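# Close the locker door until it latches

## Task

Push the locker's door shut so the latch catches. Swinging or banging the door open counts as failure, as does the robot toppling or being left tilted. The door must stay shut without the robot holding it, and at the end the robot must have released it and backed away.

## Robot and tools

The robot is a Hello Robot Stretch 3 with a single arm: a two-wheeled base, a lift that rides up and down a mast, and a telescoping arm that reaches out to the robot's RIGHT side. The gripper only moves forward or back when the base drives. The base measures 0.33 m long by 0.34 m wide and turns on the spot about the point midway between its wheels, which sits 0.05 m behind the front edge. With the arm pulled in and the wrist folded, a turn sweeps a circle of radius 0.28 m. An unfolded, level gripper reaches outside that circle.

Frames. In the base frame the origin is on the floor between the drive wheels, x points forward, y left and z up. hand_pose is reported in this frame, at the point where the closed fingertips meet. With all wrist joints at zero, that hand frame has x up, y pointing back along the arm toward the mast, and z toward the robot's rear. The odometry frame is the base frame as it stood when the scene began. Heading is positive to the left and runs from -3.142 to 3.142.

execute_actions takes {"actions": [...]}, a list holding at most one action. An empty list simply returns the state and images. The optional "cameras" argument picks which images come back, from head_camera, nav_camera, wrist_camera or "all". Leaving it out or passing null gives all of them, and [] gives none. An action may contain:
- "base" with exactly one command, and both are offsets from the base's last reported position. {"translate_m": d} drives straight, forward positive, range -1 to 1 m. {"rotate_rad": d} turns on the spot, counter-clockwise (left) positive, range -3.2 to 3.2. The base cannot move sideways.
- "joints", a dict of absolute targets keyed by joint name, listed with range and done-tolerance: lift_m 0 to 1.1 ±0.004 (arm height); arm_m 0 to 0.52 ±0.004 (extension); wrist_yaw_rad -1.345 to 4.42 ±0.02 (0 means along the arm, positive swings toward the front, 3.0 folds over the base); wrist_pitch_rad -1.57 to 0.451 ±0.05 (0 is level, negative tips the fingertips down); wrist_roll_rad -2.911 to 2.911 ±0.02; gripper_m -0.089 to 0.179 ±0.004 (larger is wider; the real fingertip gap is smaller by about 0.007 to 0.025, and zero below 0.007); head_pan_rad -3.953 to 1.73 (0 is forward, -1.57 looks along the arm); head_tilt_rad -1.53 to 0.419 (negative looks down).
- "contact_limits": {"arm_m": N}, where N is a motor effort percentage from 1 to 100. The arm stops (contact_stop) once its effort reaches about N, or -N when retracting. Values that are too low stop it immediately. The limit in force, the default and the maximum appear in the contact_limits line.
The motions in one action start together. A joint you leave out may still be driving toward an earlier target. Unknown keys or values out of range cause the whole call to be rejected. A single action runs for at most 15 s. If a result reports a stop, the remaining calls in that reply are skipped.

wait {"seconds": 0 to 10} commands nothing new and returns the state and images. zoom_image {"camera", "region": [x0,y0,x1,y1]} gives a closer look at the latest full image, using pixels measured from the top-left corner, at most 504x504. finished_scene {"scene": n} ends the scene for good and reports whether it succeeded.

Reading results. base_status and joint_status report how each motion ended. "done" for the base only means the wheels turned as commanded, and slip may have occurred. "off_target" means it stopped short and may still be pushing. After contact_stop, time_out or torque_fault the old target is dropped. The arm and lift go slack after a contact_stop until you command them again. on_its_own describes joints you did not command, and its "held at" is a target, not a measured position. motor_effort is a percentage, positive toward larger joint values, with the peak shown in brackets. It carries fixed and random errors. A resting effort outside its normal range suggests pushing or load. Positive wheel effort pushes forward. lidar_m gives 12 distances in 30-degree sectors: sector 1 is straight ahead, then counter-clockwise (4 left, 7 behind, 10 right), measured in a plane 0.17 m above the floor, with "-" for nothing seen. wrist_depth_mm and head_depth_mm are 7x7 grids of median depth. base_tilt is in degrees, with forward and right positive and an offset of up to about 4 degrees. turned_by_wheels and turned_by_imu give the rotation since the last result. Camera calibration data (K, distortion, T_world_to_cam in the base frame) is supplied, and it is only approximate.

Speed. The base is fast (0.30 m/s, 1.9 rad/s) only when stowed: lift_m below 0.30, arm_m below 0.03 and wrist_yaw_rad above 2.54. Otherwise it is capped at 0.10 m/s and 0.63 rad/s.

What to avoid. Only fold or unfold the wrist with lift_m between 0.32 and 0.95, wrist_pitch_rad at -0.4 and roll near 0. When wrist_yaw_rad is below -0.4, keep pitch at -0.5 or lower. If the arm pushes on something rigid with the gripper above about 0.45 m, the robot can tip before the contact stop fires. A second push after a stop, or a higher contact limit, makes this worse. Driving while the gripper is pressing, hooked or holding can also tip it, and so can snagging on furniture, especially when reversing. If base_tilt shows a lean, back off the last move in small steps, pull the gripper free and lower lift_m to about 0.2. The base, wrist and head have no contact stop. Sustained hard loads on the wrist cut its servo for 10 s. Do not let the door swing open hard. Avoid slams, drops and hard hits. End with the door latched, the gripper off it and the robot backed away.

Each tool is called after "Request:" by a JSON object that holds its "name" and its "arguments".

## Session

Request:
{"name": "execute_actions", "arguments": {"actions": []}}

Scene clock: 0.00 s.
base_odometry: x=+0.000 y=+0.000 heading=+0.000 (m, m, rad; odometry frame)
turned_by_wheels: +0.000 (rad since the last result)
turned_by_imu: +0.000 (rad since the last result)
base_tilt: forward=+1.3 right=-1.0 (deg)
lidar_m: 2.14 2.07 2.39 2.02 1.92 1.82 1.50 1.42 1.48 1.94 2.86 2.93
head_depth_mm: 1926 2889 3464 3454 3518 3401 2265 / 1920 2886 3233 3222 3232 3146 2260 / 1918 2914 2985 3028 2965 2952 2249 / 1913 2705 2759 2827 2787 2784 2279 / 1912 2565 2151 2156 2141 2144 2196 / 1889 2409 2072 2072 2069 2085 2086 / 1880 2300 2218 2229 2236 2229 2027
base_status: not commanded
joint_positions: lift_m=+0.480 arm_m=+0.002 wrist_yaw_rad=+2.810 wrist_pitch_rad=-0.567 wrist_roll_rad=-0.014 gripper_m=+0.037 head_pan_rad=-0.013 head_tilt_rad=-0.018
joint_status: not commanded
motor_effort: left_wheel=+0 right_wheel=+1 lift_m=+42 arm_m=+0 wrist_yaw_rad=+0 wrist_pitch_rad=+5 wrist_roll_rad=+0 gripper_m=+0 head_pan_rad=+0 head_tilt_rad=+2 (%)
hand_pose: x=+0.0448 y=+0.0452 z=+0.4612 quat_wxyz=(+0.307, +0.697, +0.086, +0.642) (m; base frame)
wrist_depth_mm: - - - - - - - / - - - - - - - / - - - - - - - / 895 906 893 924 897 905 883 / 776 - 768 772 787 766 756 / 673 665 - 666 672 666 670 / 592 598 - 596 583 590 589
pictures: head_camera (sideways: a quarter turn clockwise sets it upright), nav_camera (sideways: a quarter turn counterclockwise sets it upright), wrist_camera
Images, in order (width x height): head_camera 896x504, nav_camera 672x504, wrist_camera 644x364.

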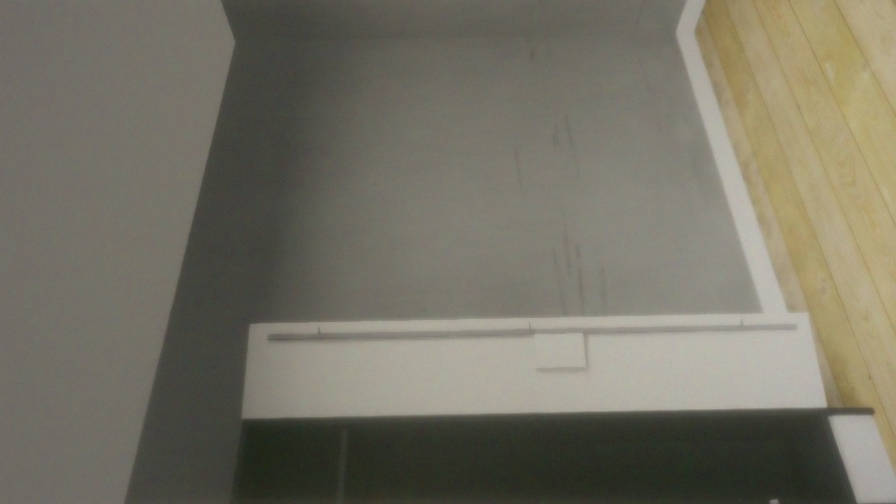

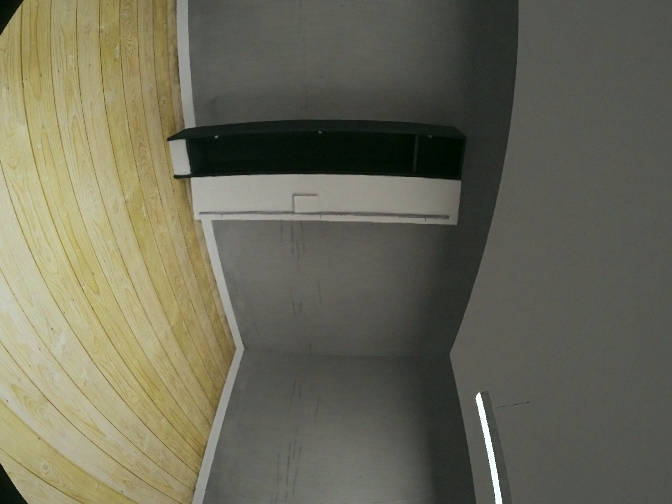

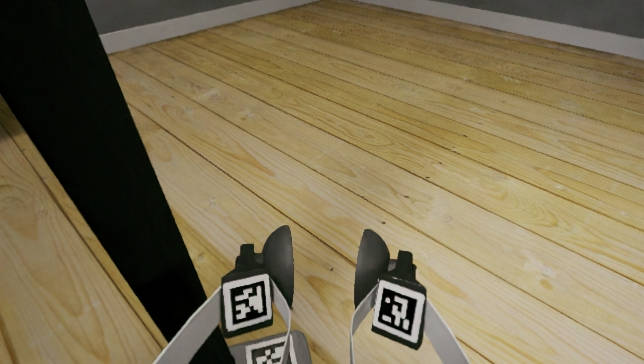

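Request:
{"name": "execute_actions", "arguments": {"actions": [{"joints": {"head_pan_rad": 0.25, "head_tilt_rad": -0.25}}], "cameras": ["head_camera", "nav_camera"]}}

Scene clock: 0.83 s.
base_odometry: x=+0.000 y=+0.000 heading=+0.000 (m, m, rad; odometry frame)
turned_by_wheels: +0.000 (rad since the last result)
turned_by_imu: +0.000 (rad since the last result)
base_tilt: forward=+1.4 right=-0.9 (deg)
lidar_m: 2.14 2.07 2.39 2.02 1.93 1.82 1.51 1.41 1.48 1.95 2.86 2.93
head_depth_mm: 2480 2566 2696 2853 2941 2155 1642 / 2367 2455 2612 2707 2772 2172 1652 / 1942 1976 2083 2194 2291 2168 1641 / 2037 2025 2124 2210 2306 2184 1654 / 2073 2178 2273 2404 2480 2203 1664 / 2081 2149 2228 2325 2445 2202 1674 / 2011 2085 2166 2248 2358 2238 1674
base_status: not commanded
joint_positions: lift_m=+0.480 arm_m=+0.002 wrist_yaw_rad=+2.810 wrist_pitch_rad=-0.567 wrist_roll_rad=-0.014 gripper_m=+0.037 head_pan_rad=+0.243 head_tilt_rad=-0.247
joint_status: all done
motor_effort: left_wheel=-1(0) right_wheel=+0(0) lift_m=+42(42) arm_m=+0(0) wrist_yaw_rad=-1(1) wrist_pitch_rad=+5(5) wrist_roll_rad=+0(0) gripper_m=+1(0) head_pan_rad=+4(26) head_tilt_rad=-1(20) (%)
hand_pose: x=+0.0448 y=+0.0452 z=+0.4612 quat_wxyz=(+0.307, +0.697, +0.086, +0.642) (m; base frame)
wrist_depth_mm: - - - - - - - / - - - - - - - / - - - - - - - / 865 937 912 903 900 908 911 / 751 - 757 770 760 775 764 / 664 660 - 673 658 667 684 / 588 578 - 585 561 582 587
pictures: head_camera (sideways: a quarter turn clockwise sets it upright), nav_camera (sideways: a quarter turn counterclockwise sets it upright)
camera_calibration (this result's frames):
head_camera: T_world_to_cam=[[-0.204927, -0.0579774, -0.977059, 1.29322], [-0.259726, 0.965678, -0.00282746, 0.0138558], [0.943688, 0.253188, -0.212952, 0.230365], [0, 0, 0, 1]] pos_world=[0.0512218, 0.0032716, 1.31265]
nav_camera: T_world_to_cam=[[0.253275, 0.0634622, 0.965311, -1.22061], [0.235722, -0.971818, 0.00204215, 0.0448358], [0.938236, 0.227028, -0.261096, 0.292785], [0, 0, 0, 1]] pos_world=[0.02388, 0.0545647, 1.25462]
Images, in order (width x height): head_camera 896x504, nav_camera 672x504.

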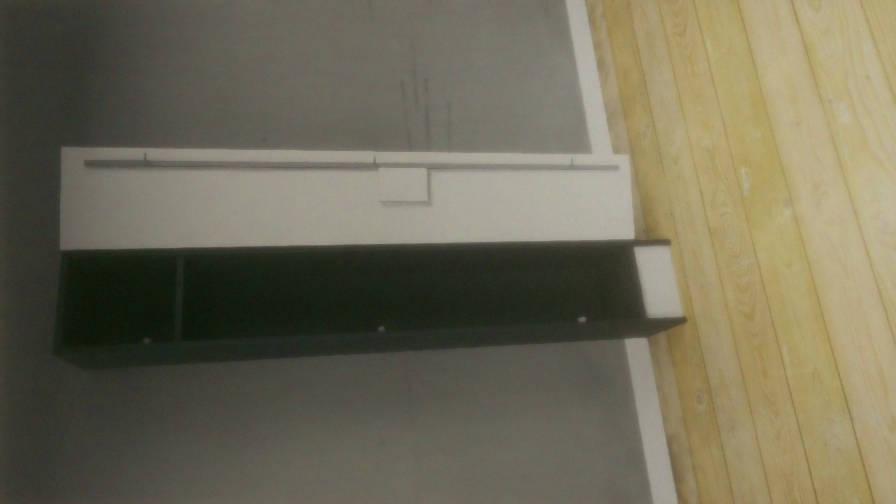

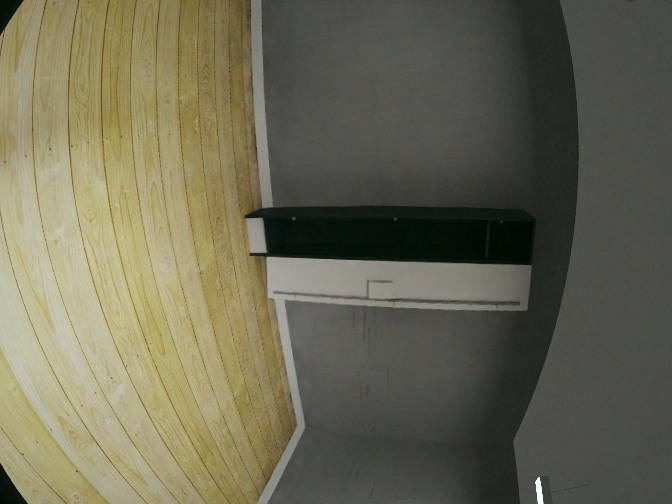

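Request:
{"name": "execute_actions", "arguments": {"actions": [{"base": {"rotate_rad": -0.16}, "joints": {"lift_m": 0.28, "wrist_yaw_rad": 3.0, "wrist_pitch_rad": -0.4, "gripper_m": 0.0, "head_pan_rad": 0.5, "head_tilt_rad": -0.5}}], "cameras": []}}

Request:
{"name": "execute_actions", "arguments": {"actions": [{"base": {"translate_m": 1.0}, "joints": {"head_pan_rad": 0.65}}], "cameras": ["head_camera", "nav_camera"]}}

Scene clock: 4.50 s.
base_odometry: x=+0.000 y=+0.000 heading=-0.160 (m, m, rad; odometry frame)
turned_by_wheels: -0.160 (rad since the last result)
turned_by_imu: -0.158 (rad since the last result)
base_tilt: forward=+1.3 right=-1.0 (deg)
lidar_m: 2.63 2.07 2.34 2.16 1.48 1.92 1.61 1.41 1.45 1.73 2.86 2.87
head_depth_mm: 2204 2405 2634 2796 2068 1619 1326 / 1804 1972 2169 2601 2060 1605 1329 / 1856 1977 2172 2397 2081 1626 1332 / 2037 2180 2392 2474 2093 1623 1335 / 1986 2154 2372 2539 2098 1639 1338 / 1960 2110 2324 2502 2105 1645 1342 / 1927 2073 2238 2462 2104 1638 1349
base_status: done
joint_positions: lift_m=+0.281 arm_m=+0.002 wrist_yaw_rad=+2.998 wrist_pitch_rad=-0.420 wrist_roll_rad=-0.014 gripper_m=+0.000 head_pan_rad=+0.493 head_tilt_rad=-0.494
joint_status: all done
motor_effort: left_wheel=+2(4) right_wheel=-2(6) lift_m=+17(32) arm_m=+0(0) wrist_yaw_rad=+3(4) wrist_pitch_rad=+9(11) wrist_roll_rad=+0(0) gripper_m=-2(86) head_pan_rad=+4(27) head_tilt_rad=-2(17) (%)
hand_pose: x=+0.0109 y=+0.0749 z=+0.2929 quat_wxyz=(+0.196, +0.695, +0.099, +0.684) (m; base frame)
wrist_depth_mm: - - - - - - - / - - - - - - - / - - - - - - - / 750 779 762 763 768 788 783 / 609 592 618 645 612 620 624 / 496 515 - - 523 516 512 / 454 - - - 429 442 443
pictures: none
No camera images: the call's "cameras" was empty. Leave "cameras" out to get every camera's image.

Scene clock: 9.50 s.
base_odometry: x=+0.987 y=-0.159 heading=-0.160 (m, m, rad; odometry frame)
turned_by_wheels: +0.000 (rad since the last result)
turned_by_imu: +0.003 (rad since the last result)
base_tilt: forward=+1.3 right=-1.0 (deg)
lidar_m: 1.79 1.24 1.30 1.90 2.59 2.23 2.45 2.19 2.19 2.47 2.19 2.20
head_depth_mm: 1367 1495 1644 1811 1980 1615 1318 / 1338 1465 1605 1785 1944 1616 1326 / 1026 1118 1204 1348 1501 1618 1334 / 1042 1129 1234 1373 1512 1628 1333 / 1276 1397 1532 1713 1809 1636 1339 / 1294 1406 1522 1664 1803 1634 1342 / 1240 1353 1524 1706 1883 1644 1343
base_status: done
joint_positions: lift_m=+0.281 arm_m=+0.002 wrist_yaw_rad=+2.998 wrist_pitch_rad=-0.420 wrist_roll_rad=-0.014 gripper_m=+0.000 head_pan_rad=+0.643 head_tilt_rad=-0.495
joint_status: all done
motor_effort: left_wheel=+1(7) right_wheel=-1(5) lift_m=+17(17) arm_m=+0(0) wrist_yaw_rad=+1(2) wrist_pitch_rad=+9(9) wrist_roll_rad=+0(0) gripper_m=-2(2) head_pan_rad=+4(20) head_tilt_rad=-2(2) (%)
hand_pose: x=+0.0107 y=+0.0750 z=+0.2930 quat_wxyz=(+0.196, +0.695, +0.099, +0.684) (m; base frame)
wrist_depth_mm: - - - - - - - / - - - - - - - / - - - - - - - / 761 759 759 767 768 783 791 / 618 595 621 628 616 620 618 / 512 515 - - 510 513 516 / 449 - - - 440 441 445
pictures: head_camera (sideways: a quarter turn clockwise sets it upright), nav_camera (sideways: a quarter turn counterclockwise sets it upright)
camera_calibration (this result's frames):
head_camera: T_world_to_cam=[[-0.352897, -0.27314, -0.894907, 1.18687], [-0.615494, 0.788139, 0.00216047, 0.00953215], [0.704721, 0.551572, -0.446247, 0.535441], [0, 0, 0, 1]] pos_world=[0.0473721, 0.021334, 1.30105]
nav_camera: T_world_to_cam=[[0.391797, 0.294413, 0.871674, -1.09926], [0.596231, -0.802807, 0.00316046, 0.0411816], [0.700717, 0.518481, -0.490075, 0.592217], [0, 0, 0, 1]] pos_world=[-0.00884501, 0.0496423, 1.24829]
Images, in order (width x height): head_camera 896x504, nav_camera 672x504.

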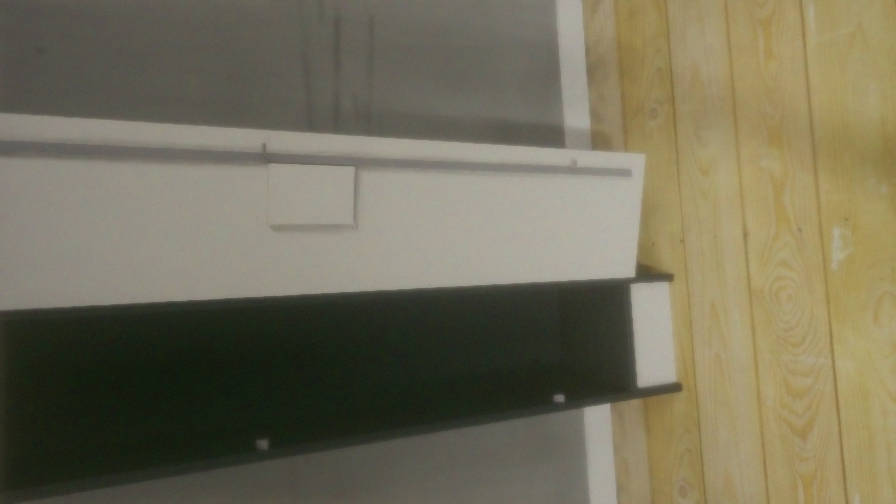

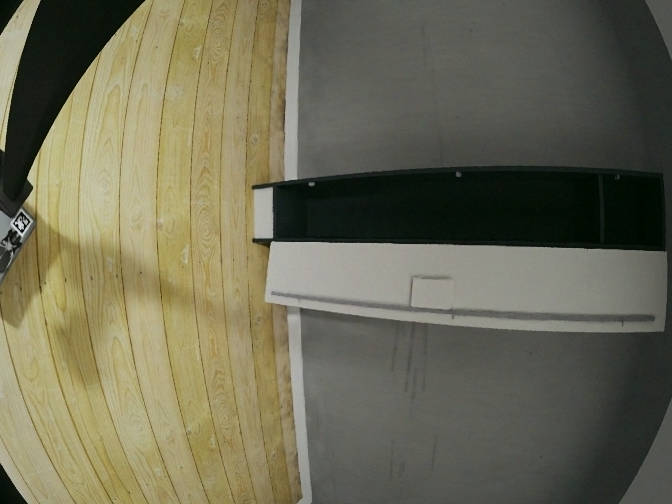

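Request:
{"name": "execute_actions", "arguments": {"actions": [{"base": {"translate_m": 0.94}, "joints": {"head_pan_rad": -1.0, "head_tilt_rad": -0.8}}], "cameras": []}}

Request:
{"name": "execute_actions", "arguments": {"actions": [{"base": {"rotate_rad": 2.32}}], "cameras": ["head_camera", "nav_camera"]}}

Scene clock: 14.97 s.
base_odometry: x=+1.915 y=-0.309 heading=-0.160 (m, m, rad; odometry frame)
turned_by_wheels: +0.000 (rad since the last result)
turned_by_imu: +0.003 (rad since the last result)
base_tilt: forward=+1.3 right=-1.0 (deg)
lidar_m: 1.00 0.89 0.59 0.61 1.99 3.07 3.22 2.89 2.88 1.75 1.57 1.57
head_depth_mm: 1423 1632 1926 1847 1540 1320 1151 / 1402 1604 1881 1866 1539 1317 1150 / 1387 1597 1839 1876 1551 1323 1158 / 1364 1552 1823 1863 1545 1325 1163 / 1344 1525 1766 1887 1559 1328 1161 / 1324 1512 1743 1864 1561 1332 1158 / 1305 1477 1713 1860 1567 1334 1160
base_status: done
joint_positions: lift_m=+0.281 arm_m=+0.002 wrist_yaw_rad=+2.999 wrist_pitch_rad=-0.420 wrist_roll_rad=-0.014 gripper_m=+0.000 head_pan_rad=-0.993 head_tilt_rad=-0.791
joint_status: all done
motor_effort: left_wheel=+1(8) right_wheel=-1(4) lift_m=+17(17) arm_m=+0(0) wrist_yaw_rad=+1(3) wrist_pitch_rad=+9(9) wrist_roll_rad=+1(0) gripper_m=-3(3) head_pan_rad=-4(52) head_tilt_rad=-4(22) (%)
hand_pose: x=+0.0107 y=+0.0750 z=+0.2930 quat_wxyz=(+0.196, +0.695, +0.099, +0.684) (m; base frame)
wrist_depth_mm: - - - 728 849 747 653 / - - - 776 928 811 693 / - - - 957 970 844 733 / 755 759 768 759 753 769 748 / 618 613 604 645 619 616 619 / 500 500 - - 507 518 519 / 450 - - - 437 440 451
pictures: none
No camera images: the call's "cameras" was empty. Leave "cameras" out to get every camera's image.

Scene clock: 17.73 s.
base_odometry: x=+1.915 y=-0.309 heading=+2.160 (m, m, rad; odometry frame)
turned_by_wheels: +2.320 (rad since the last result)
turned_by_imu: +2.274 (rad since the last result)
base_tilt: forward=+1.3 right=-1.0 (deg)
lidar_m: 3.21 3.06 2.98 2.89 2.19 1.62 1.56 1.25 0.92 0.89 0.59 0.82
head_depth_mm: 766 851 967 1112 1309 1314 1151 / 811 908 1037 1204 1435 1324 1158 / 844 948 1090 1327 1510 1324 1150 / 505 579 663 812 1022 1301 1161 / 570 636 795 995 1392 1331 1162 / 649 813 1253 1454 1522 1335 1169 / 945 1032 1160 1841 1563 1337 1163
base_status: done
joint_positions: lift_m=+0.281 arm_m=+0.002 wrist_yaw_rad=+2.999 wrist_pitch_rad=-0.420 wrist_roll_rad=-0.014 gripper_m=+0.000 head_pan_rad=-0.993 head_tilt_rad=-0.791
joint_status: not commanded
motor_effort: left_wheel=-2(7) right_wheel=+3(11) lift_m=+17(17) arm_m=+0(0) wrist_yaw_rad=+2(3) wrist_pitch_rad=+9(9) wrist_roll_rad=+1(0) gripper_m=-2(2) head_pan_rad=-4(3) head_tilt_rad=-5(4) (%)
hand_pose: x=+0.0107 y=+0.0750 z=+0.2930 quat_wxyz=(+0.196, +0.695, +0.099, +0.684) (m; base frame)
wrist_depth_mm: - - - - - - - / - - - - - - - / - - - - - - - / 751 745 750 795 768 772 807 / 595 616 613 645 633 626 620 / 510 511 - - 513 518 516 / 452 - - - 437 443 448
pictures: head_camera (sideways: a quarter turn clockwise sets it upright), nav_camera (sideways: a quarter turn counterclockwise sets it upright)
camera_calibration (this result's frames):
head_camera: T_world_to_cam=[[-0.381492, 0.57258, -0.725683, 0.966416], [0.827517, 0.561385, 0.00791887, -0.00676509], [0.411922, -0.597494, -0.687984, 0.851721], [0, 0, 0, 1]] pos_world=[0.0234364, -0.040655, 1.28734]
nav_camera: T_world_to_cam=[[0.39543, -0.605505, 0.690651, -0.863302], [-0.83947, -0.543389, 0.00423759, 0.0485386], [0.372726, -0.581456, -0.723176, 0.897454], [0, 0, 0, 1]] pos_world=[0.0476175, 0.0254718, 1.24505]
Images, in order (width x height): head_camera 896x504, nav_camera 672x504.

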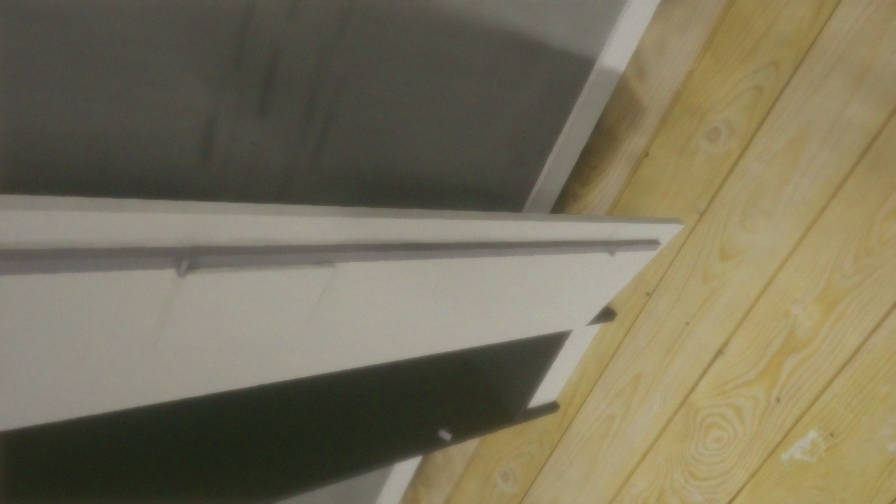

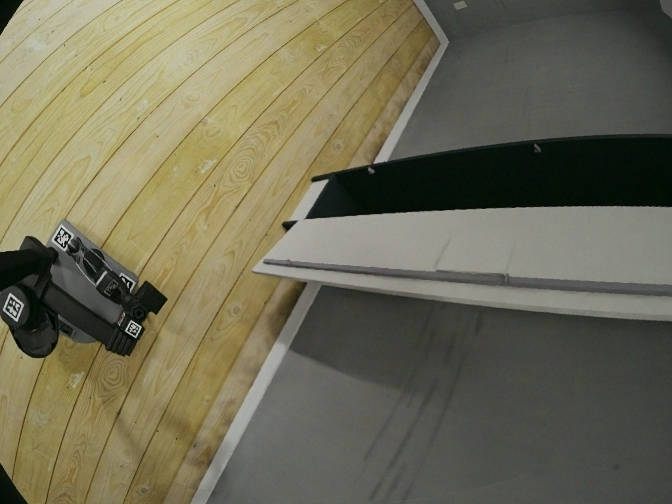

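Request:
{"name": "execute_actions", "arguments": {"actions": [{"joints": {"lift_m": 0.40, "arm_m": 0.12, "head_pan_rad": -1.15, "head_tilt_rad": -0.95}}], "cameras": []}}

Request:
{"name": "execute_actions", "arguments": {"actions": [{"joints": {"wrist_yaw_rad": 1.5, "arm_m": 0.30}}]}}

Scene clock: 20.43 s.
base_odometry: x=+1.915 y=-0.309 heading=+2.160 (m, m, rad; odometry frame)
turned_by_wheels: +0.000 (rad since the last result)
turned_by_imu: +0.000 (rad since the last result)
base_tilt: forward=+1.4 right=-0.9 (deg)
lidar_m: 3.23 3.06 2.98 2.89 2.19 1.62 1.56 1.25 0.92 0.89 0.59 0.82
head_depth_mm: 767 883 1037 1256 1397 1265 1098 / 803 929 1102 1339 1408 1293 1114 / 842 978 1175 1459 1415 1244 1154 / 883 1035 1254 1542 1390 1251 1119 / 540 618 747 970 1366 1254 1121 / 541 641 859 1261 1425 1253 1126 / 594 765 1322 1489 1424 1256 1127
base_status: not commanded
joint_positions: lift_m=+0.399 arm_m=+0.120 wrist_yaw_rad=+2.999 wrist_pitch_rad=-0.420 wrist_roll_rad=-0.014 gripper_m=+0.000 head_pan_rad=-1.143 head_tilt_rad=-0.938
joint_status: all done
motor_effort: left_wheel=-2(2) right_wheel=+3(3) lift_m=+65(67) arm_m=+3(2) wrist_yaw_rad=+2(3) wrist_pitch_rad=+9(9) wrist_roll_rad=+1(0) gripper_m=-2(2) head_pan_rad=-4(21) head_tilt_rad=-5(20) (%)
hand_pose: x=+0.0107 y=-0.0427 z=+0.4116 quat_wxyz=(+0.196, +0.695, +0.099, +0.684) (m; base frame)
wrist_depth_mm: - - - - - - - / - - - - - - - / - - - - - - - / 976 971 995 - - - - / 776 768 766 803 788 798 816 / 645 650 668 - 665 666 665 / 553 - - - 562 563 572
pictures: none
No camera images: the call's "cameras" was empty. Leave "cameras" out to get every camera's image.

Scene clock: 23.00 s.
base_odometry: x=+1.915 y=-0.309 heading=+2.160 (m, m, rad; odometry frame)
turned_by_wheels: +0.000 (rad since the last result)
turned_by_imu: +0.000 (rad since the last result)
base_tilt: forward=+1.4 right=-0.9 (deg)
lidar_m: 3.22 3.06 2.98 2.88 2.19 1.62 1.56 1.25 0.92 0.89 0.60 0.82
head_depth_mm: 768 881 1035 1254 1378 1260 1098 / 802 930 1101 1350 1434 1240 1125 / 843 974 1172 1452 1421 1247 1131 / 886 1041 1258 1525 1389 1248 1121 / 539 618 746 971 1364 1258 1126 / 539 642 861 1259 1417 1252 1122 / 594 763 1320 1480 1420 1262 1123
base_status: not commanded
joint_positions: lift_m=+0.399 arm_m=+0.300 wrist_yaw_rad=+1.502 wrist_pitch_rad=-0.420 wrist_roll_rad=-0.014 gripper_m=+0.000 head_pan_rad=-1.143 head_tilt_rad=-0.938
joint_status: all done
motor_effort: left_wheel=-2(2) right_wheel=+3(2) lift_m=+65(65) arm_m=+3(3) wrist_yaw_rad=-2(3) wrist_pitch_rad=+9(9) wrist_roll_rad=+0(1) gripper_m=-3(3) head_pan_rad=-4(4) head_tilt_rad=-4(6) (%)
hand_pose: x=+0.2023 y=-0.4602 z=+0.4116 quat_wxyz=(+0.609, +0.577, -0.401, +0.368) (m; base frame)
wrist_depth_mm: - - - - 236 454 451 / - - - - 476 486 479 / - - - - 516 532 520 / 959 974 967 - 584 595 527 / 779 784 775 826 641 645 517 / 648 647 660 - 670 662 516 / 554 552 556 555 558 576 487
pictures: head_camera (sideways: a quarter turn clockwise sets it upright), nav_camera (sideways: a quarter turn counterclockwise sets it upright), wrist_camera
camera_calibration (this result's frames):
head_camera: T_world_to_cam=[[-0.332898, 0.713272, -0.616784, 0.824217], [0.902585, 0.430382, 0.0105564, -0.010655], [0.272982, -0.553186, -0.787062, 0.981415], [0, 0, 0, 1]] pos_world=[0.0160878, -0.0403999, 1.28091]
nav_camera: T_world_to_cam=[[0.339474, -0.74288, 0.576963, -0.714831], [-0.910882, -0.412642, 0.00464067, 0.0484503], [0.234632, -0.527121, -0.816757, 1.01998], [0, 0, 0, 1]] pos_world=[0.0474792, 0.0266121, 1.24528]
wrist_camera: T_world_to_cam=[[-0.0146431, -0.999747, 0.017088, -0.465207], [-0.535463, -0.00659219, -0.844533, 0.495654], [0.844432, -0.0215166, -0.53523, 0.198538], [0, 0, 0, 1]] pos_world=[0.0909398, -0.45755, 0.532809]
Images, in order (width x height): head_camera 896x504, nav_camera 672x504, wrist_camera 644x364.

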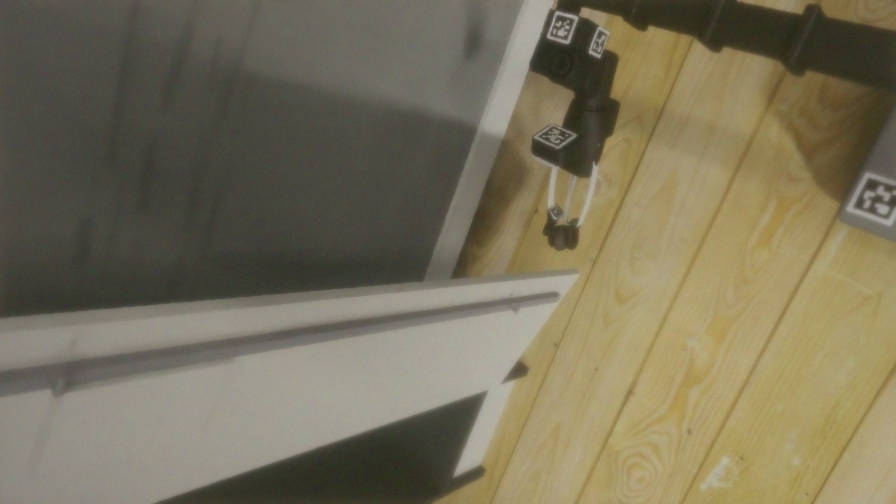

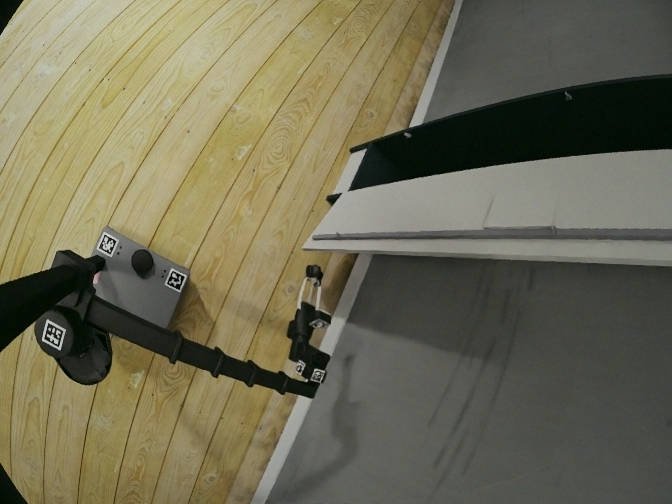

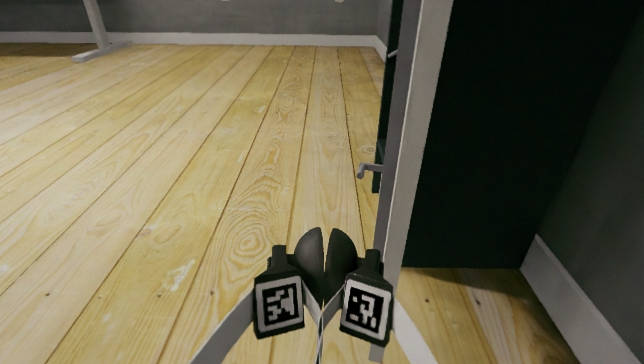

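Request:
{"name": "execute_actions", "arguments": {"actions": [{"joints": {"arm_m": 0.49}}], "cameras": ["wrist_camera"]}}

Request:
{"name": "execute_actions", "arguments": {"actions": [{"base": {"translate_m": 0.18}, "joints": {"head_pan_rad": -1.4, "head_tilt_rad": -0.95}}]}}

Scene clock: 25.77 s.
base_odometry: x=+1.915 y=-0.309 heading=+2.160 (m, m, rad; odometry frame)
turned_by_wheels: +0.000 (rad since the last result)
turned_by_imu: +0.000 (rad since the last result)
base_tilt: forward=+1.3 right=-0.9 (deg)
lidar_m: 3.22 3.06 2.99 2.89 2.18 1.62 1.57 1.25 0.92 0.89 0.60 0.82
head_depth_mm: 766 882 1037 1209 1403 1261 1098 / 802 927 1098 1291 1414 1238 1124 / 840 981 1173 1436 1414 1244 1131 / 882 1037 1258 1525 1387 1256 1126 / 541 617 746 972 1363 1252 1120 / 540 642 861 1258 1421 1254 1122 / 594 764 1322 1475 1426 1254 1130
base_status: not commanded
joint_positions: lift_m=+0.399 arm_m=+0.490 wrist_yaw_rad=+1.501 wrist_pitch_rad=-0.420 wrist_roll_rad=-0.014 gripper_m=+0.000 head_pan_rad=-1.143 head_tilt_rad=-0.938
joint_status: all done
motor_effort: left_wheel=-2(2) right_wheel=+3(3) lift_m=+64(65) arm_m=+3(4) wrist_yaw_rad=+0(3) wrist_pitch_rad=+9(9) wrist_roll_rad=+1(1) gripper_m=-2(2) head_pan_rad=-3(3) head_tilt_rad=-5(5) (%)
hand_pose: x=+0.2023 y=-0.6504 z=+0.4116 quat_wxyz=(+0.609, +0.577, -0.401, +0.368) (m; base frame)
wrist_depth_mm: - 211 304 458 450 437 299 / - 229 318 485 485 455 298 / - 251 333 536 527 449 297 / 959 902 350 599 585 446 297 / 772 763 364 638 650 448 297 / 654 643 355 - 642 436 295 / 556 566 552 545 561 441 295
pictures: wrist_camera
camera_calibration (this result's frames):
wrist_camera: T_world_to_cam=[[-0.0155194, -0.999734, 0.017088, -0.655171], [-0.535468, -0.00612281, -0.844533, 0.494699], [0.844413, -0.0222567, -0.53523, 0.19398], [0, 0, 0, 1]] pos_world=[0.0909284, -0.64765, 0.532809]
Images, in order (width x height): wrist_camera 644x364.

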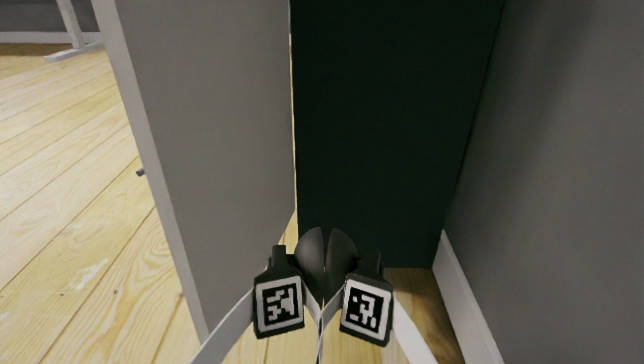

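Scene clock: 28.57 s.
base_odometry: x=+1.815 y=-0.159 heading=+2.160 (m, m, rad; odometry frame)
turned_by_wheels: +0.000 (rad since the last result)
turned_by_imu: -0.001 (rad since the last result)
base_tilt: forward=+1.3 right=-0.9 (deg)
lidar_m: 3.04 2.89 2.98 2.89 2.44 1.80 1.74 1.25 0.93 0.52 0.53 0.85
head_depth_mm: 762 887 1060 1310 1405 1243 1111 / 781 907 1083 1416 1424 1242 1133 / 795 927 1115 1352 1414 1244 1134 / 791 930 1083 1285 1361 1246 1140 / 452 531 657 847 1205 1259 1116 / 480 549 711 941 1343 1255 1122 / 504 605 770 1379 1379 1257 1129
base_status: done
joint_positions: lift_m=+0.399 arm_m=+0.490 wrist_yaw_rad=+1.501 wrist_pitch_rad=-0.420 wrist_roll_rad=-0.014 gripper_m=+0.000 head_pan_rad=-1.393 head_tilt_rad=-0.938
joint_status: all done
motor_effort: left_wheel=-1(2) right_wheel=+2(8) lift_m=+65(65) arm_m=+3(3) wrist_yaw_rad=-1(1) wrist_pitch_rad=+9(9) wrist_roll_rad=+1(0) gripper_m=-3(3) head_pan_rad=-4(26) head_tilt_rad=-5(8) (%)
hand_pose: x=+0.2023 y=-0.6504 z=+0.4116 quat_wxyz=(+0.609, +0.577, -0.401, +0.368) (m; base frame)
wrist_depth_mm: 120 150 228 292 292 291 290 / 123 154 236 318 312 316 303 / 126 158 248 345 340 343 302 / 128 163 258 380 379 374 299 / 132 167 272 416 422 409 301 / 134 173 262 - 463 445 298 / 138 178 304 533 531 446 296
pictures: head_camera (sideways: a quarter turn clockwise sets it upright), nav_camera (sideways: a quarter turn counterclockwise sets it upright), wrist_camera
camera_calibration (this result's frames):
head_camera: T_world_to_cam=[[-0.146057, 0.773489, -0.616752, 0.823035], [0.981012, 0.193661, 0.0105571, -0.0111343], [0.127606, -0.603499, -0.787087, 0.982335], [0, 0, 0, 1]] pos_world=[0.00578043, -0.0416141, 1.28091]
nav_camera: T_world_to_cam=[[0.145102, -0.803802, 0.57693, -0.713601], [-0.98466, -0.17442, 0.00464077, 0.0489002], [0.0968977, -0.568754, -0.81678, 1.02085], [0, 0, 0, 1]] pos_world=[0.052777, 0.0155479, 1.24528]
wrist_camera: T_world_to_cam=[[-0.0155196, -0.999734, 0.0170879, -0.655172], [-0.535468, -0.00612274, -0.844533, 0.494699], [0.844413, -0.0222568, -0.53523, 0.19398], [0, 0, 0, 1]] pos_world=[0.0909284, -0.647651, 0.532809]
Images, in order (width x height): head_camera 896x504, nav_camera 672x504, wrist_camera 644x364.

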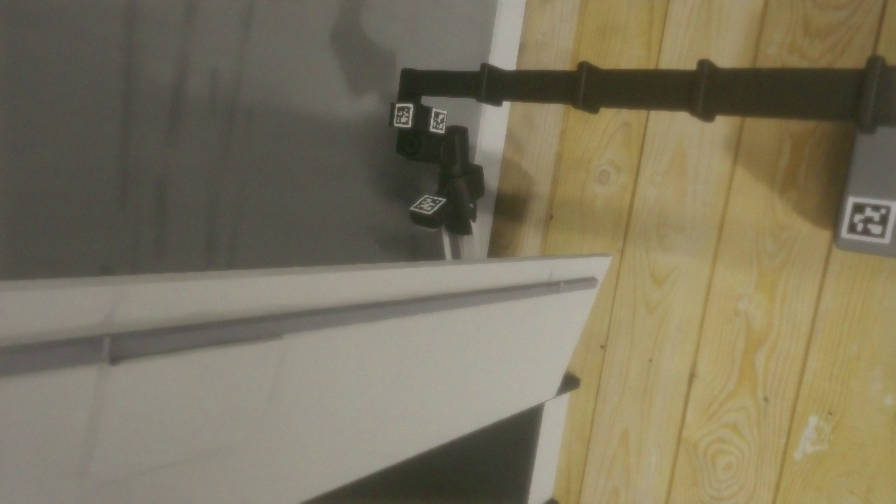

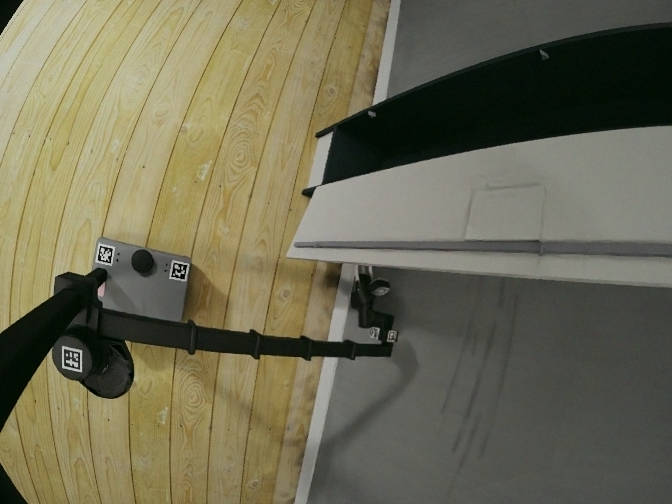

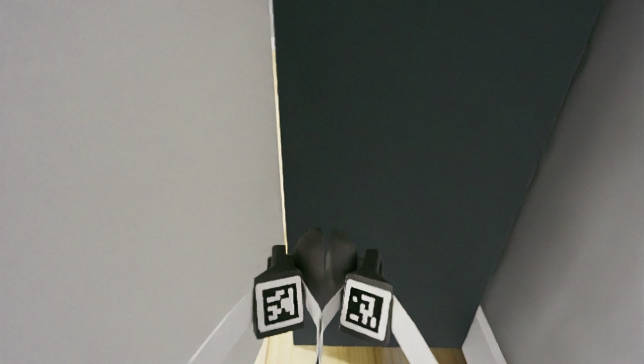

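Request:
{"name": "execute_actions", "arguments": {"actions": [{"base": {"translate_m": 0.06}, "joints": {"arm_m": 0.33, "head_pan_rad": -1.2}}]}}

Scene clock: 31.20 s.
base_odometry: x=+1.782 y=-0.109 heading=+2.160 (m, m, rad; odometry frame)
turned_by_wheels: +0.000 (rad since the last result)
turned_by_imu: -0.001 (rad since the last result)
base_tilt: forward=+1.4 right=-1.0 (deg)
lidar_m: 2.98 2.83 2.97 2.88 2.52 1.86 1.80 1.26 0.92 0.89 0.49 0.45
head_depth_mm: 766 882 1036 1272 1392 1269 1099 / 792 917 1089 1343 1376 1241 1132 / 825 964 1154 1432 1384 1242 1132 / 824 960 1139 1407 1388 1254 1129 / 677 759 862 996 1190 1254 1121 / 551 604 669 751 886 1234 1124 / 468 526 574 620 1398 1252 1127
base_status: done
joint_positions: lift_m=+0.399 arm_m=+0.330 wrist_yaw_rad=+1.498 wrist_pitch_rad=-0.421 wrist_roll_rad=-0.014 gripper_m=+0.000 head_pan_rad=-1.207 head_tilt_rad=-0.938
joint_status: all done
motor_effort: left_wheel=-2(14) right_wheel=+3(23) lift_m=+64(64) arm_m=-3(7) wrist_yaw_rad=+2(58) wrist_pitch_rad=+10(11) wrist_roll_rad=+0(0) gripper_m=-2(7) head_pan_rad=+4(23) head_tilt_rad=-5(5) (%)
hand_pose: x=+0.2020 y=-0.4917 z=+0.4113 quat_wxyz=(+0.610, +0.576, -0.401, +0.367) (m; base frame)
wrist_depth_mm: 238 231 233 233 233 240 239 / - 250 250 251 252 261 258 / - 268 274 279 276 283 281 / 972 296 301 299 309 311 310 / 756 343 332 328 344 345 340 / 642 625 373 - 389 389 390 / 553 558 546 553 447 444 441
pictures: head_camera (sideways: a quarter turn clockwise sets it upright), nav_camera (sideways: a quarter turn counterclockwise sets it upright), wrist_camera
camera_calibration (this result's frames):
head_camera: T_world_to_cam=[[-0.286756, 0.733151, -0.616652, 0.823764], [0.928202, 0.371927, 0.0105593, -0.010815], [0.237091, -0.56935, -0.787165, 0.981768], [0, 0, 0, 1]] pos_world=[0.0134891, -0.0409515, 1.2809]
nav_camera: T_world_to_cam=[[0.291428, -0.763112, 0.576827, -0.71436], [-0.935349, -0.353696, 0.00464108, 0.048599], [0.20048, -0.540887, -0.816853, 1.02031], [0, 0, 0, 1]] pos_world=[0.0490892, 0.0239271, 1.24528]
wrist_camera: T_world_to_cam=[[-0.0182533, -0.999689, 0.01701, -0.495979], [-0.536695, -0.00455736, -0.843764, 0.496004], [0.843579, -0.0245307, -0.536445, 0.197095], [0, 0, 0, 1]] pos_world=[0.0908843, -0.488729, 0.532677]
Images, in order (width x height): head_camera 896x504, nav_camera 672x504, wrist_camera 644x364.

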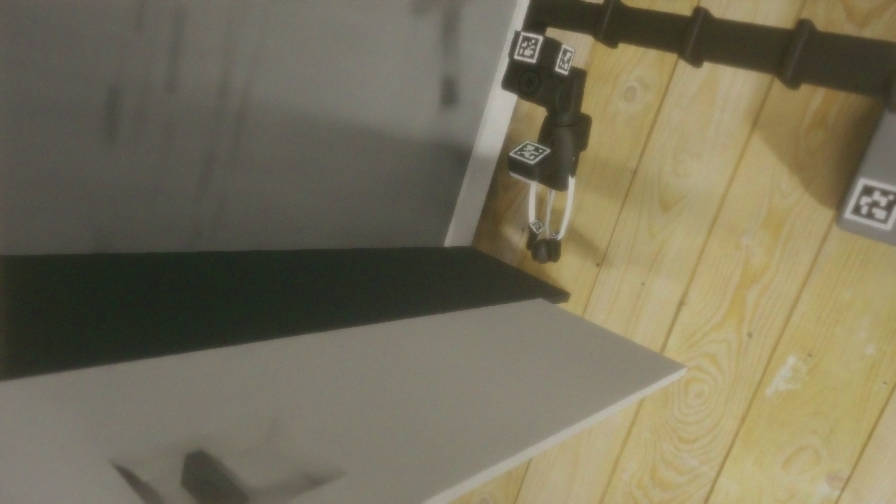

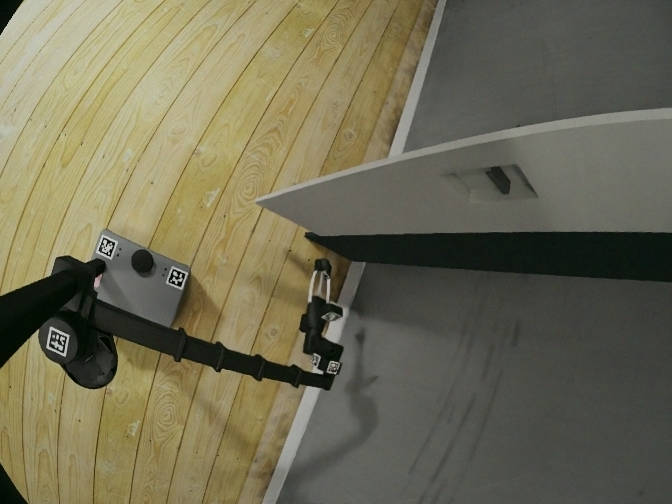

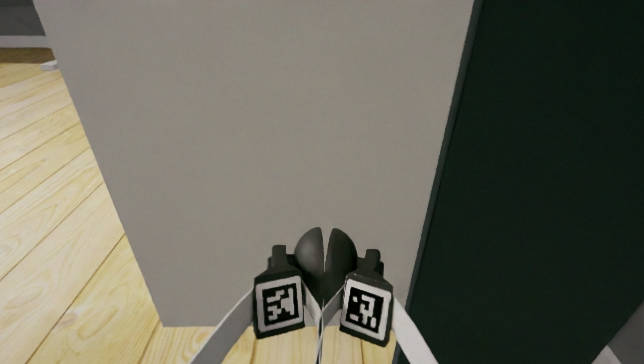

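Request:
{"name": "execute_actions", "arguments": {"actions": [{"joints": {"arm_m": 0.22, "head_pan_rad": -0.9}}]}}

Scene clock: 33.37 s.
base_odometry: x=+1.782 y=-0.109 heading=+2.160 (m, m, rad; odometry frame)
turned_by_wheels: +0.000 (rad since the last result)
turned_by_imu: +0.000 (rad since the last result)
base_tilt: forward=+1.3 right=-1.0 (deg)
lidar_m: 2.98 2.84 2.99 2.88 2.52 1.87 1.81 1.25 0.93 0.90 0.57 0.53
head_depth_mm: 784 929 1087 1284 1399 1201 1131 / 652 811 1057 1397 1426 1228 1117 / 565 674 835 1100 1399 1245 1136 / 527 616 735 925 1240 1255 1117 / 488 602 667 817 1092 1258 1119 / 456 533 617 1575 1422 1256 1121 / 433 1715 1937 1641 1426 1256 1129
base_status: not commanded
joint_positions: lift_m=+0.399 arm_m=+0.220 wrist_yaw_rad=+1.499 wrist_pitch_rad=-0.421 wrist_roll_rad=-0.014 gripper_m=+0.000 head_pan_rad=-0.907 head_tilt_rad=-0.938
joint_status: all done
motor_effort: left_wheel=-2(1) right_wheel=+3(3) lift_m=+64(64) arm_m=-3(3) wrist_yaw_rad=+3(3) wrist_pitch_rad=+10(10) wrist_roll_rad=+0(0) gripper_m=-2(3) head_pan_rad=+4(29) head_tilt_rad=-5(4) (%)
hand_pose: x=+0.2021 y=-0.3816 z=+0.4113 quat_wxyz=(+0.610, +0.577, -0.401, +0.367) (m; base frame)
wrist_depth_mm: - - - 290 269 253 240 / - - - 315 290 269 260 / - - - 344 314 291 282 / 979 932 929 378 348 316 312 / 780 774 790 408 376 346 347 / 657 651 657 - 412 387 388 / 557 567 558 546 545 462 441
pictures: head_camera (sideways: a quarter turn clockwise sets it upright), nav_camera (sideways: a quarter turn counterclockwise sets it upright), wrist_camera
camera_calibration (this result's frames):
head_camera: T_world_to_cam=[[-0.490474, 0.615772, -0.616653, 0.825007], [0.776972, 0.629447, 0.0105592, -0.00989247], [0.394652, -0.473943, -0.787165, 0.980807], [0, 0, 0, 1]] pos_world=[0.0252529, -0.0369431, 1.2809]
nav_camera: T_world_to_cam=[[0.503785, -0.643017, 0.576827, -0.715655], [-0.789184, -0.61414, 0.00464108, 0.0477074], [0.351268, -0.457561, -0.816853, 1.01939], [0, 0, 0, 1]] pos_world=[0.040106, 0.0355551, 1.24528]
wrist_camera: T_world_to_cam=[[-0.0176976, -0.999699, 0.0170145, -0.386008], [-0.536624, -0.00486149, -0.843808, 0.496419], [0.843636, -0.0240638, -0.536376, 0.199928], [0, 0, 0, 1]] pos_world=[0.0908922, -0.378667, 0.532686]
Images, in order (width x height): head_camera 896x504, nav_camera 672x504, wrist_camera 644x364.

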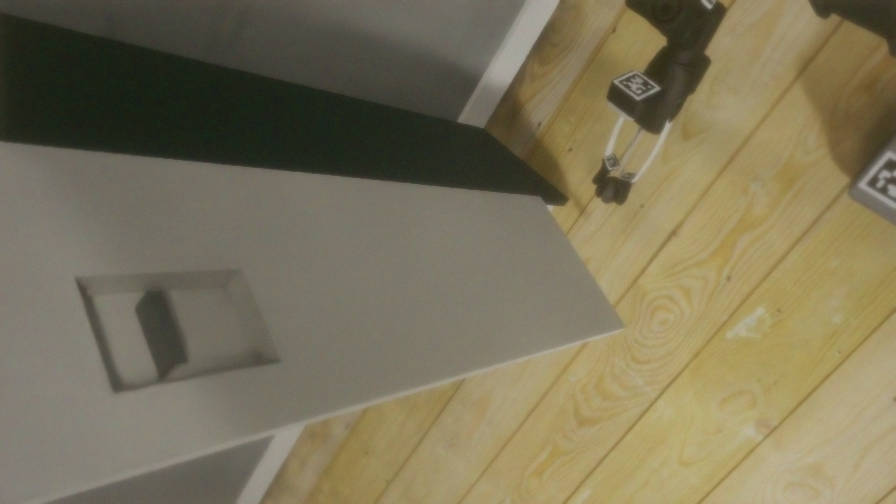

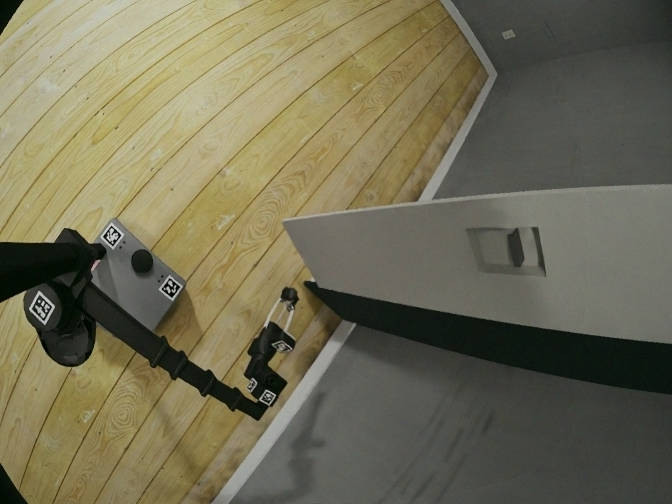

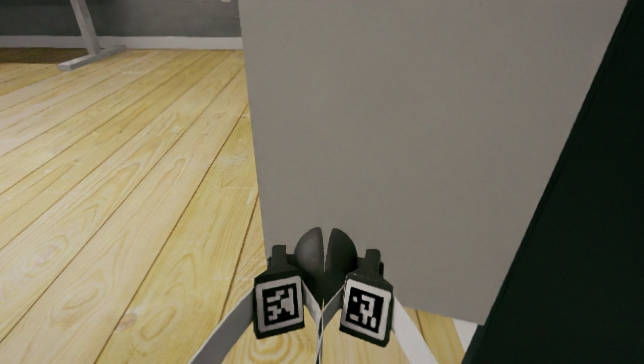

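Request:
{"name": "execute_actions", "arguments": {"actions": [{"base": {"translate_m": 0.3}, "joints": {"arm_m": 0.05, "wrist_yaw_rad": 0.0, "wrist_pitch_rad": 0.0, "lift_m": 0.30, "head_pan_rad": -1.2, "head_tilt_rad": -1.1}}]}}

Scene clock: 37.77 s.
base_odometry: x=+1.615 y=+0.140 heading=+2.160 (m, m, rad; odometry frame)
turned_by_wheels: +0.000 (rad since the last result)
turned_by_imu: +0.000 (rad since the last result)
base_tilt: forward=+1.3 right=-0.9 (deg)
lidar_m: 2.68 2.57 2.95 2.88 2.94 2.17 2.10 1.26 0.93 0.41 0.33 1.29
head_depth_mm: 527 956 1190 1418 1323 1203 1101 / 426 539 810 1440 1322 - - / 345 499 569 843 1297 1225 - / 303 359 453 667 1272 1213 - / 660 856 1473 1449 1319 1209 1110 / 1031 1281 1585 1483 1336 1212 1115 / 1090 1358 1646 1480 1331 1207 1111
base_status: done
joint_positions: lift_m=+0.301 arm_m=+0.050 wrist_yaw_rad=+0.002 wrist_pitch_rad=-0.023 wrist_roll_rad=-0.014 gripper_m=+0.000 head_pan_rad=-1.193 head_tilt_rad=-1.087
joint_status: all done
motor_effort: left_wheel=-2(3) right_wheel=+2(8) lift_m=+17(56) arm_m=-3(3) wrist_yaw_rad=-2(4) wrist_pitch_rad=+10(10) wrist_roll_rad=+0(1) gripper_m=-2(2) head_pan_rad=-3(28) head_tilt_rad=-5(19) (%)
hand_pose: x=-0.0210 y=-0.4510 z=+0.4096 quat_wxyz=(+0.712, +0.009, -0.702, -0.008) (m; base frame)
wrist_depth_mm: 135 164 229 561 555 544 529 / 137 166 236 571 546 551 535 / 138 169 242 588 568 567 546 / 140 172 248 597 587 582 574 / 143 174 254 618 617 594 588 / 144 176 243 - 621 604 597 / 143 180 265 638 632 610 604
pictures: head_camera (sideways: a quarter turn clockwise sets it upright), nav_camera (sideways: a quarter turn counterclockwise sets it upright), wrist_camera
camera_calibration (this result's frames):
head_camera: T_world_to_cam=[[-0.327131, 0.805755, -0.493704, 0.663838], [0.923674, 0.382959, 0.0129794, -0.0139358], [0.199526, -0.451776, -0.869533, 1.08907], [0, 0, 0, 1]] pos_world=[0.0127358, -0.0375377, 1.2749]
nav_camera: T_world_to_cam=[[0.329925, -0.829883, 0.449937, -0.549299], [-0.930164, -0.367112, 0.00494471, 0.048173], [0.161074, -0.420146, -0.893047, 1.11958], [0, 0, 0, 1]] pos_world=[0.0457008, 0.0322206, 1.24675]
wrist_camera: T_world_to_cam=[[-0.998275, -0.0457094, 0.0368377, -0.0577128], [-0.0439405, 0.165656, -0.985204, 0.520068], [0.0389307, -0.985124, -0.167379, -0.215944], [0, 0, 0, 1]] pos_world=[-0.0263544, -0.301523, 0.478355]
Images, in order (width x height): head_camera 896x504, nav_camera 672x504, wrist_camera 644x364.

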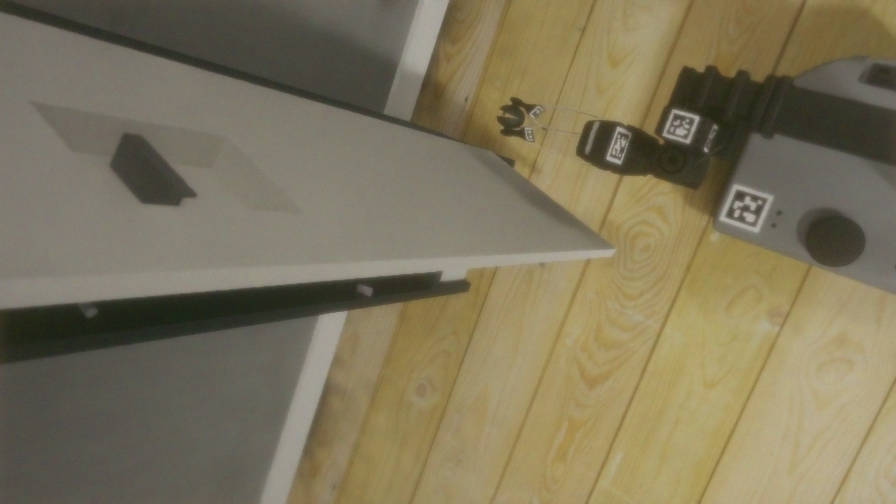

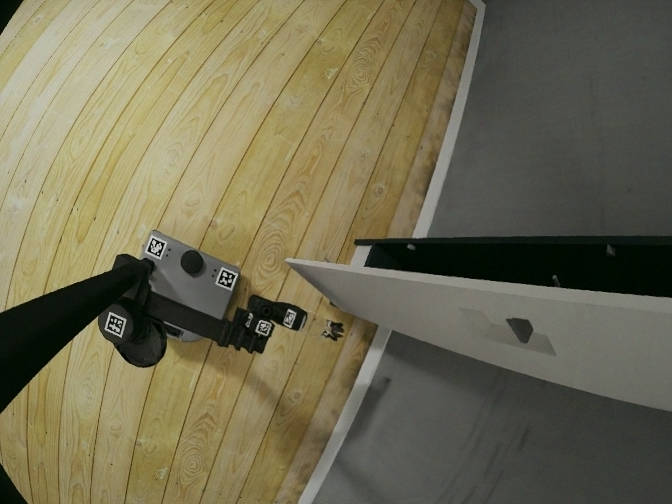

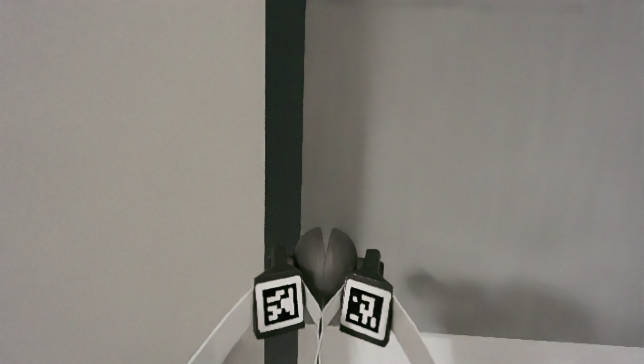

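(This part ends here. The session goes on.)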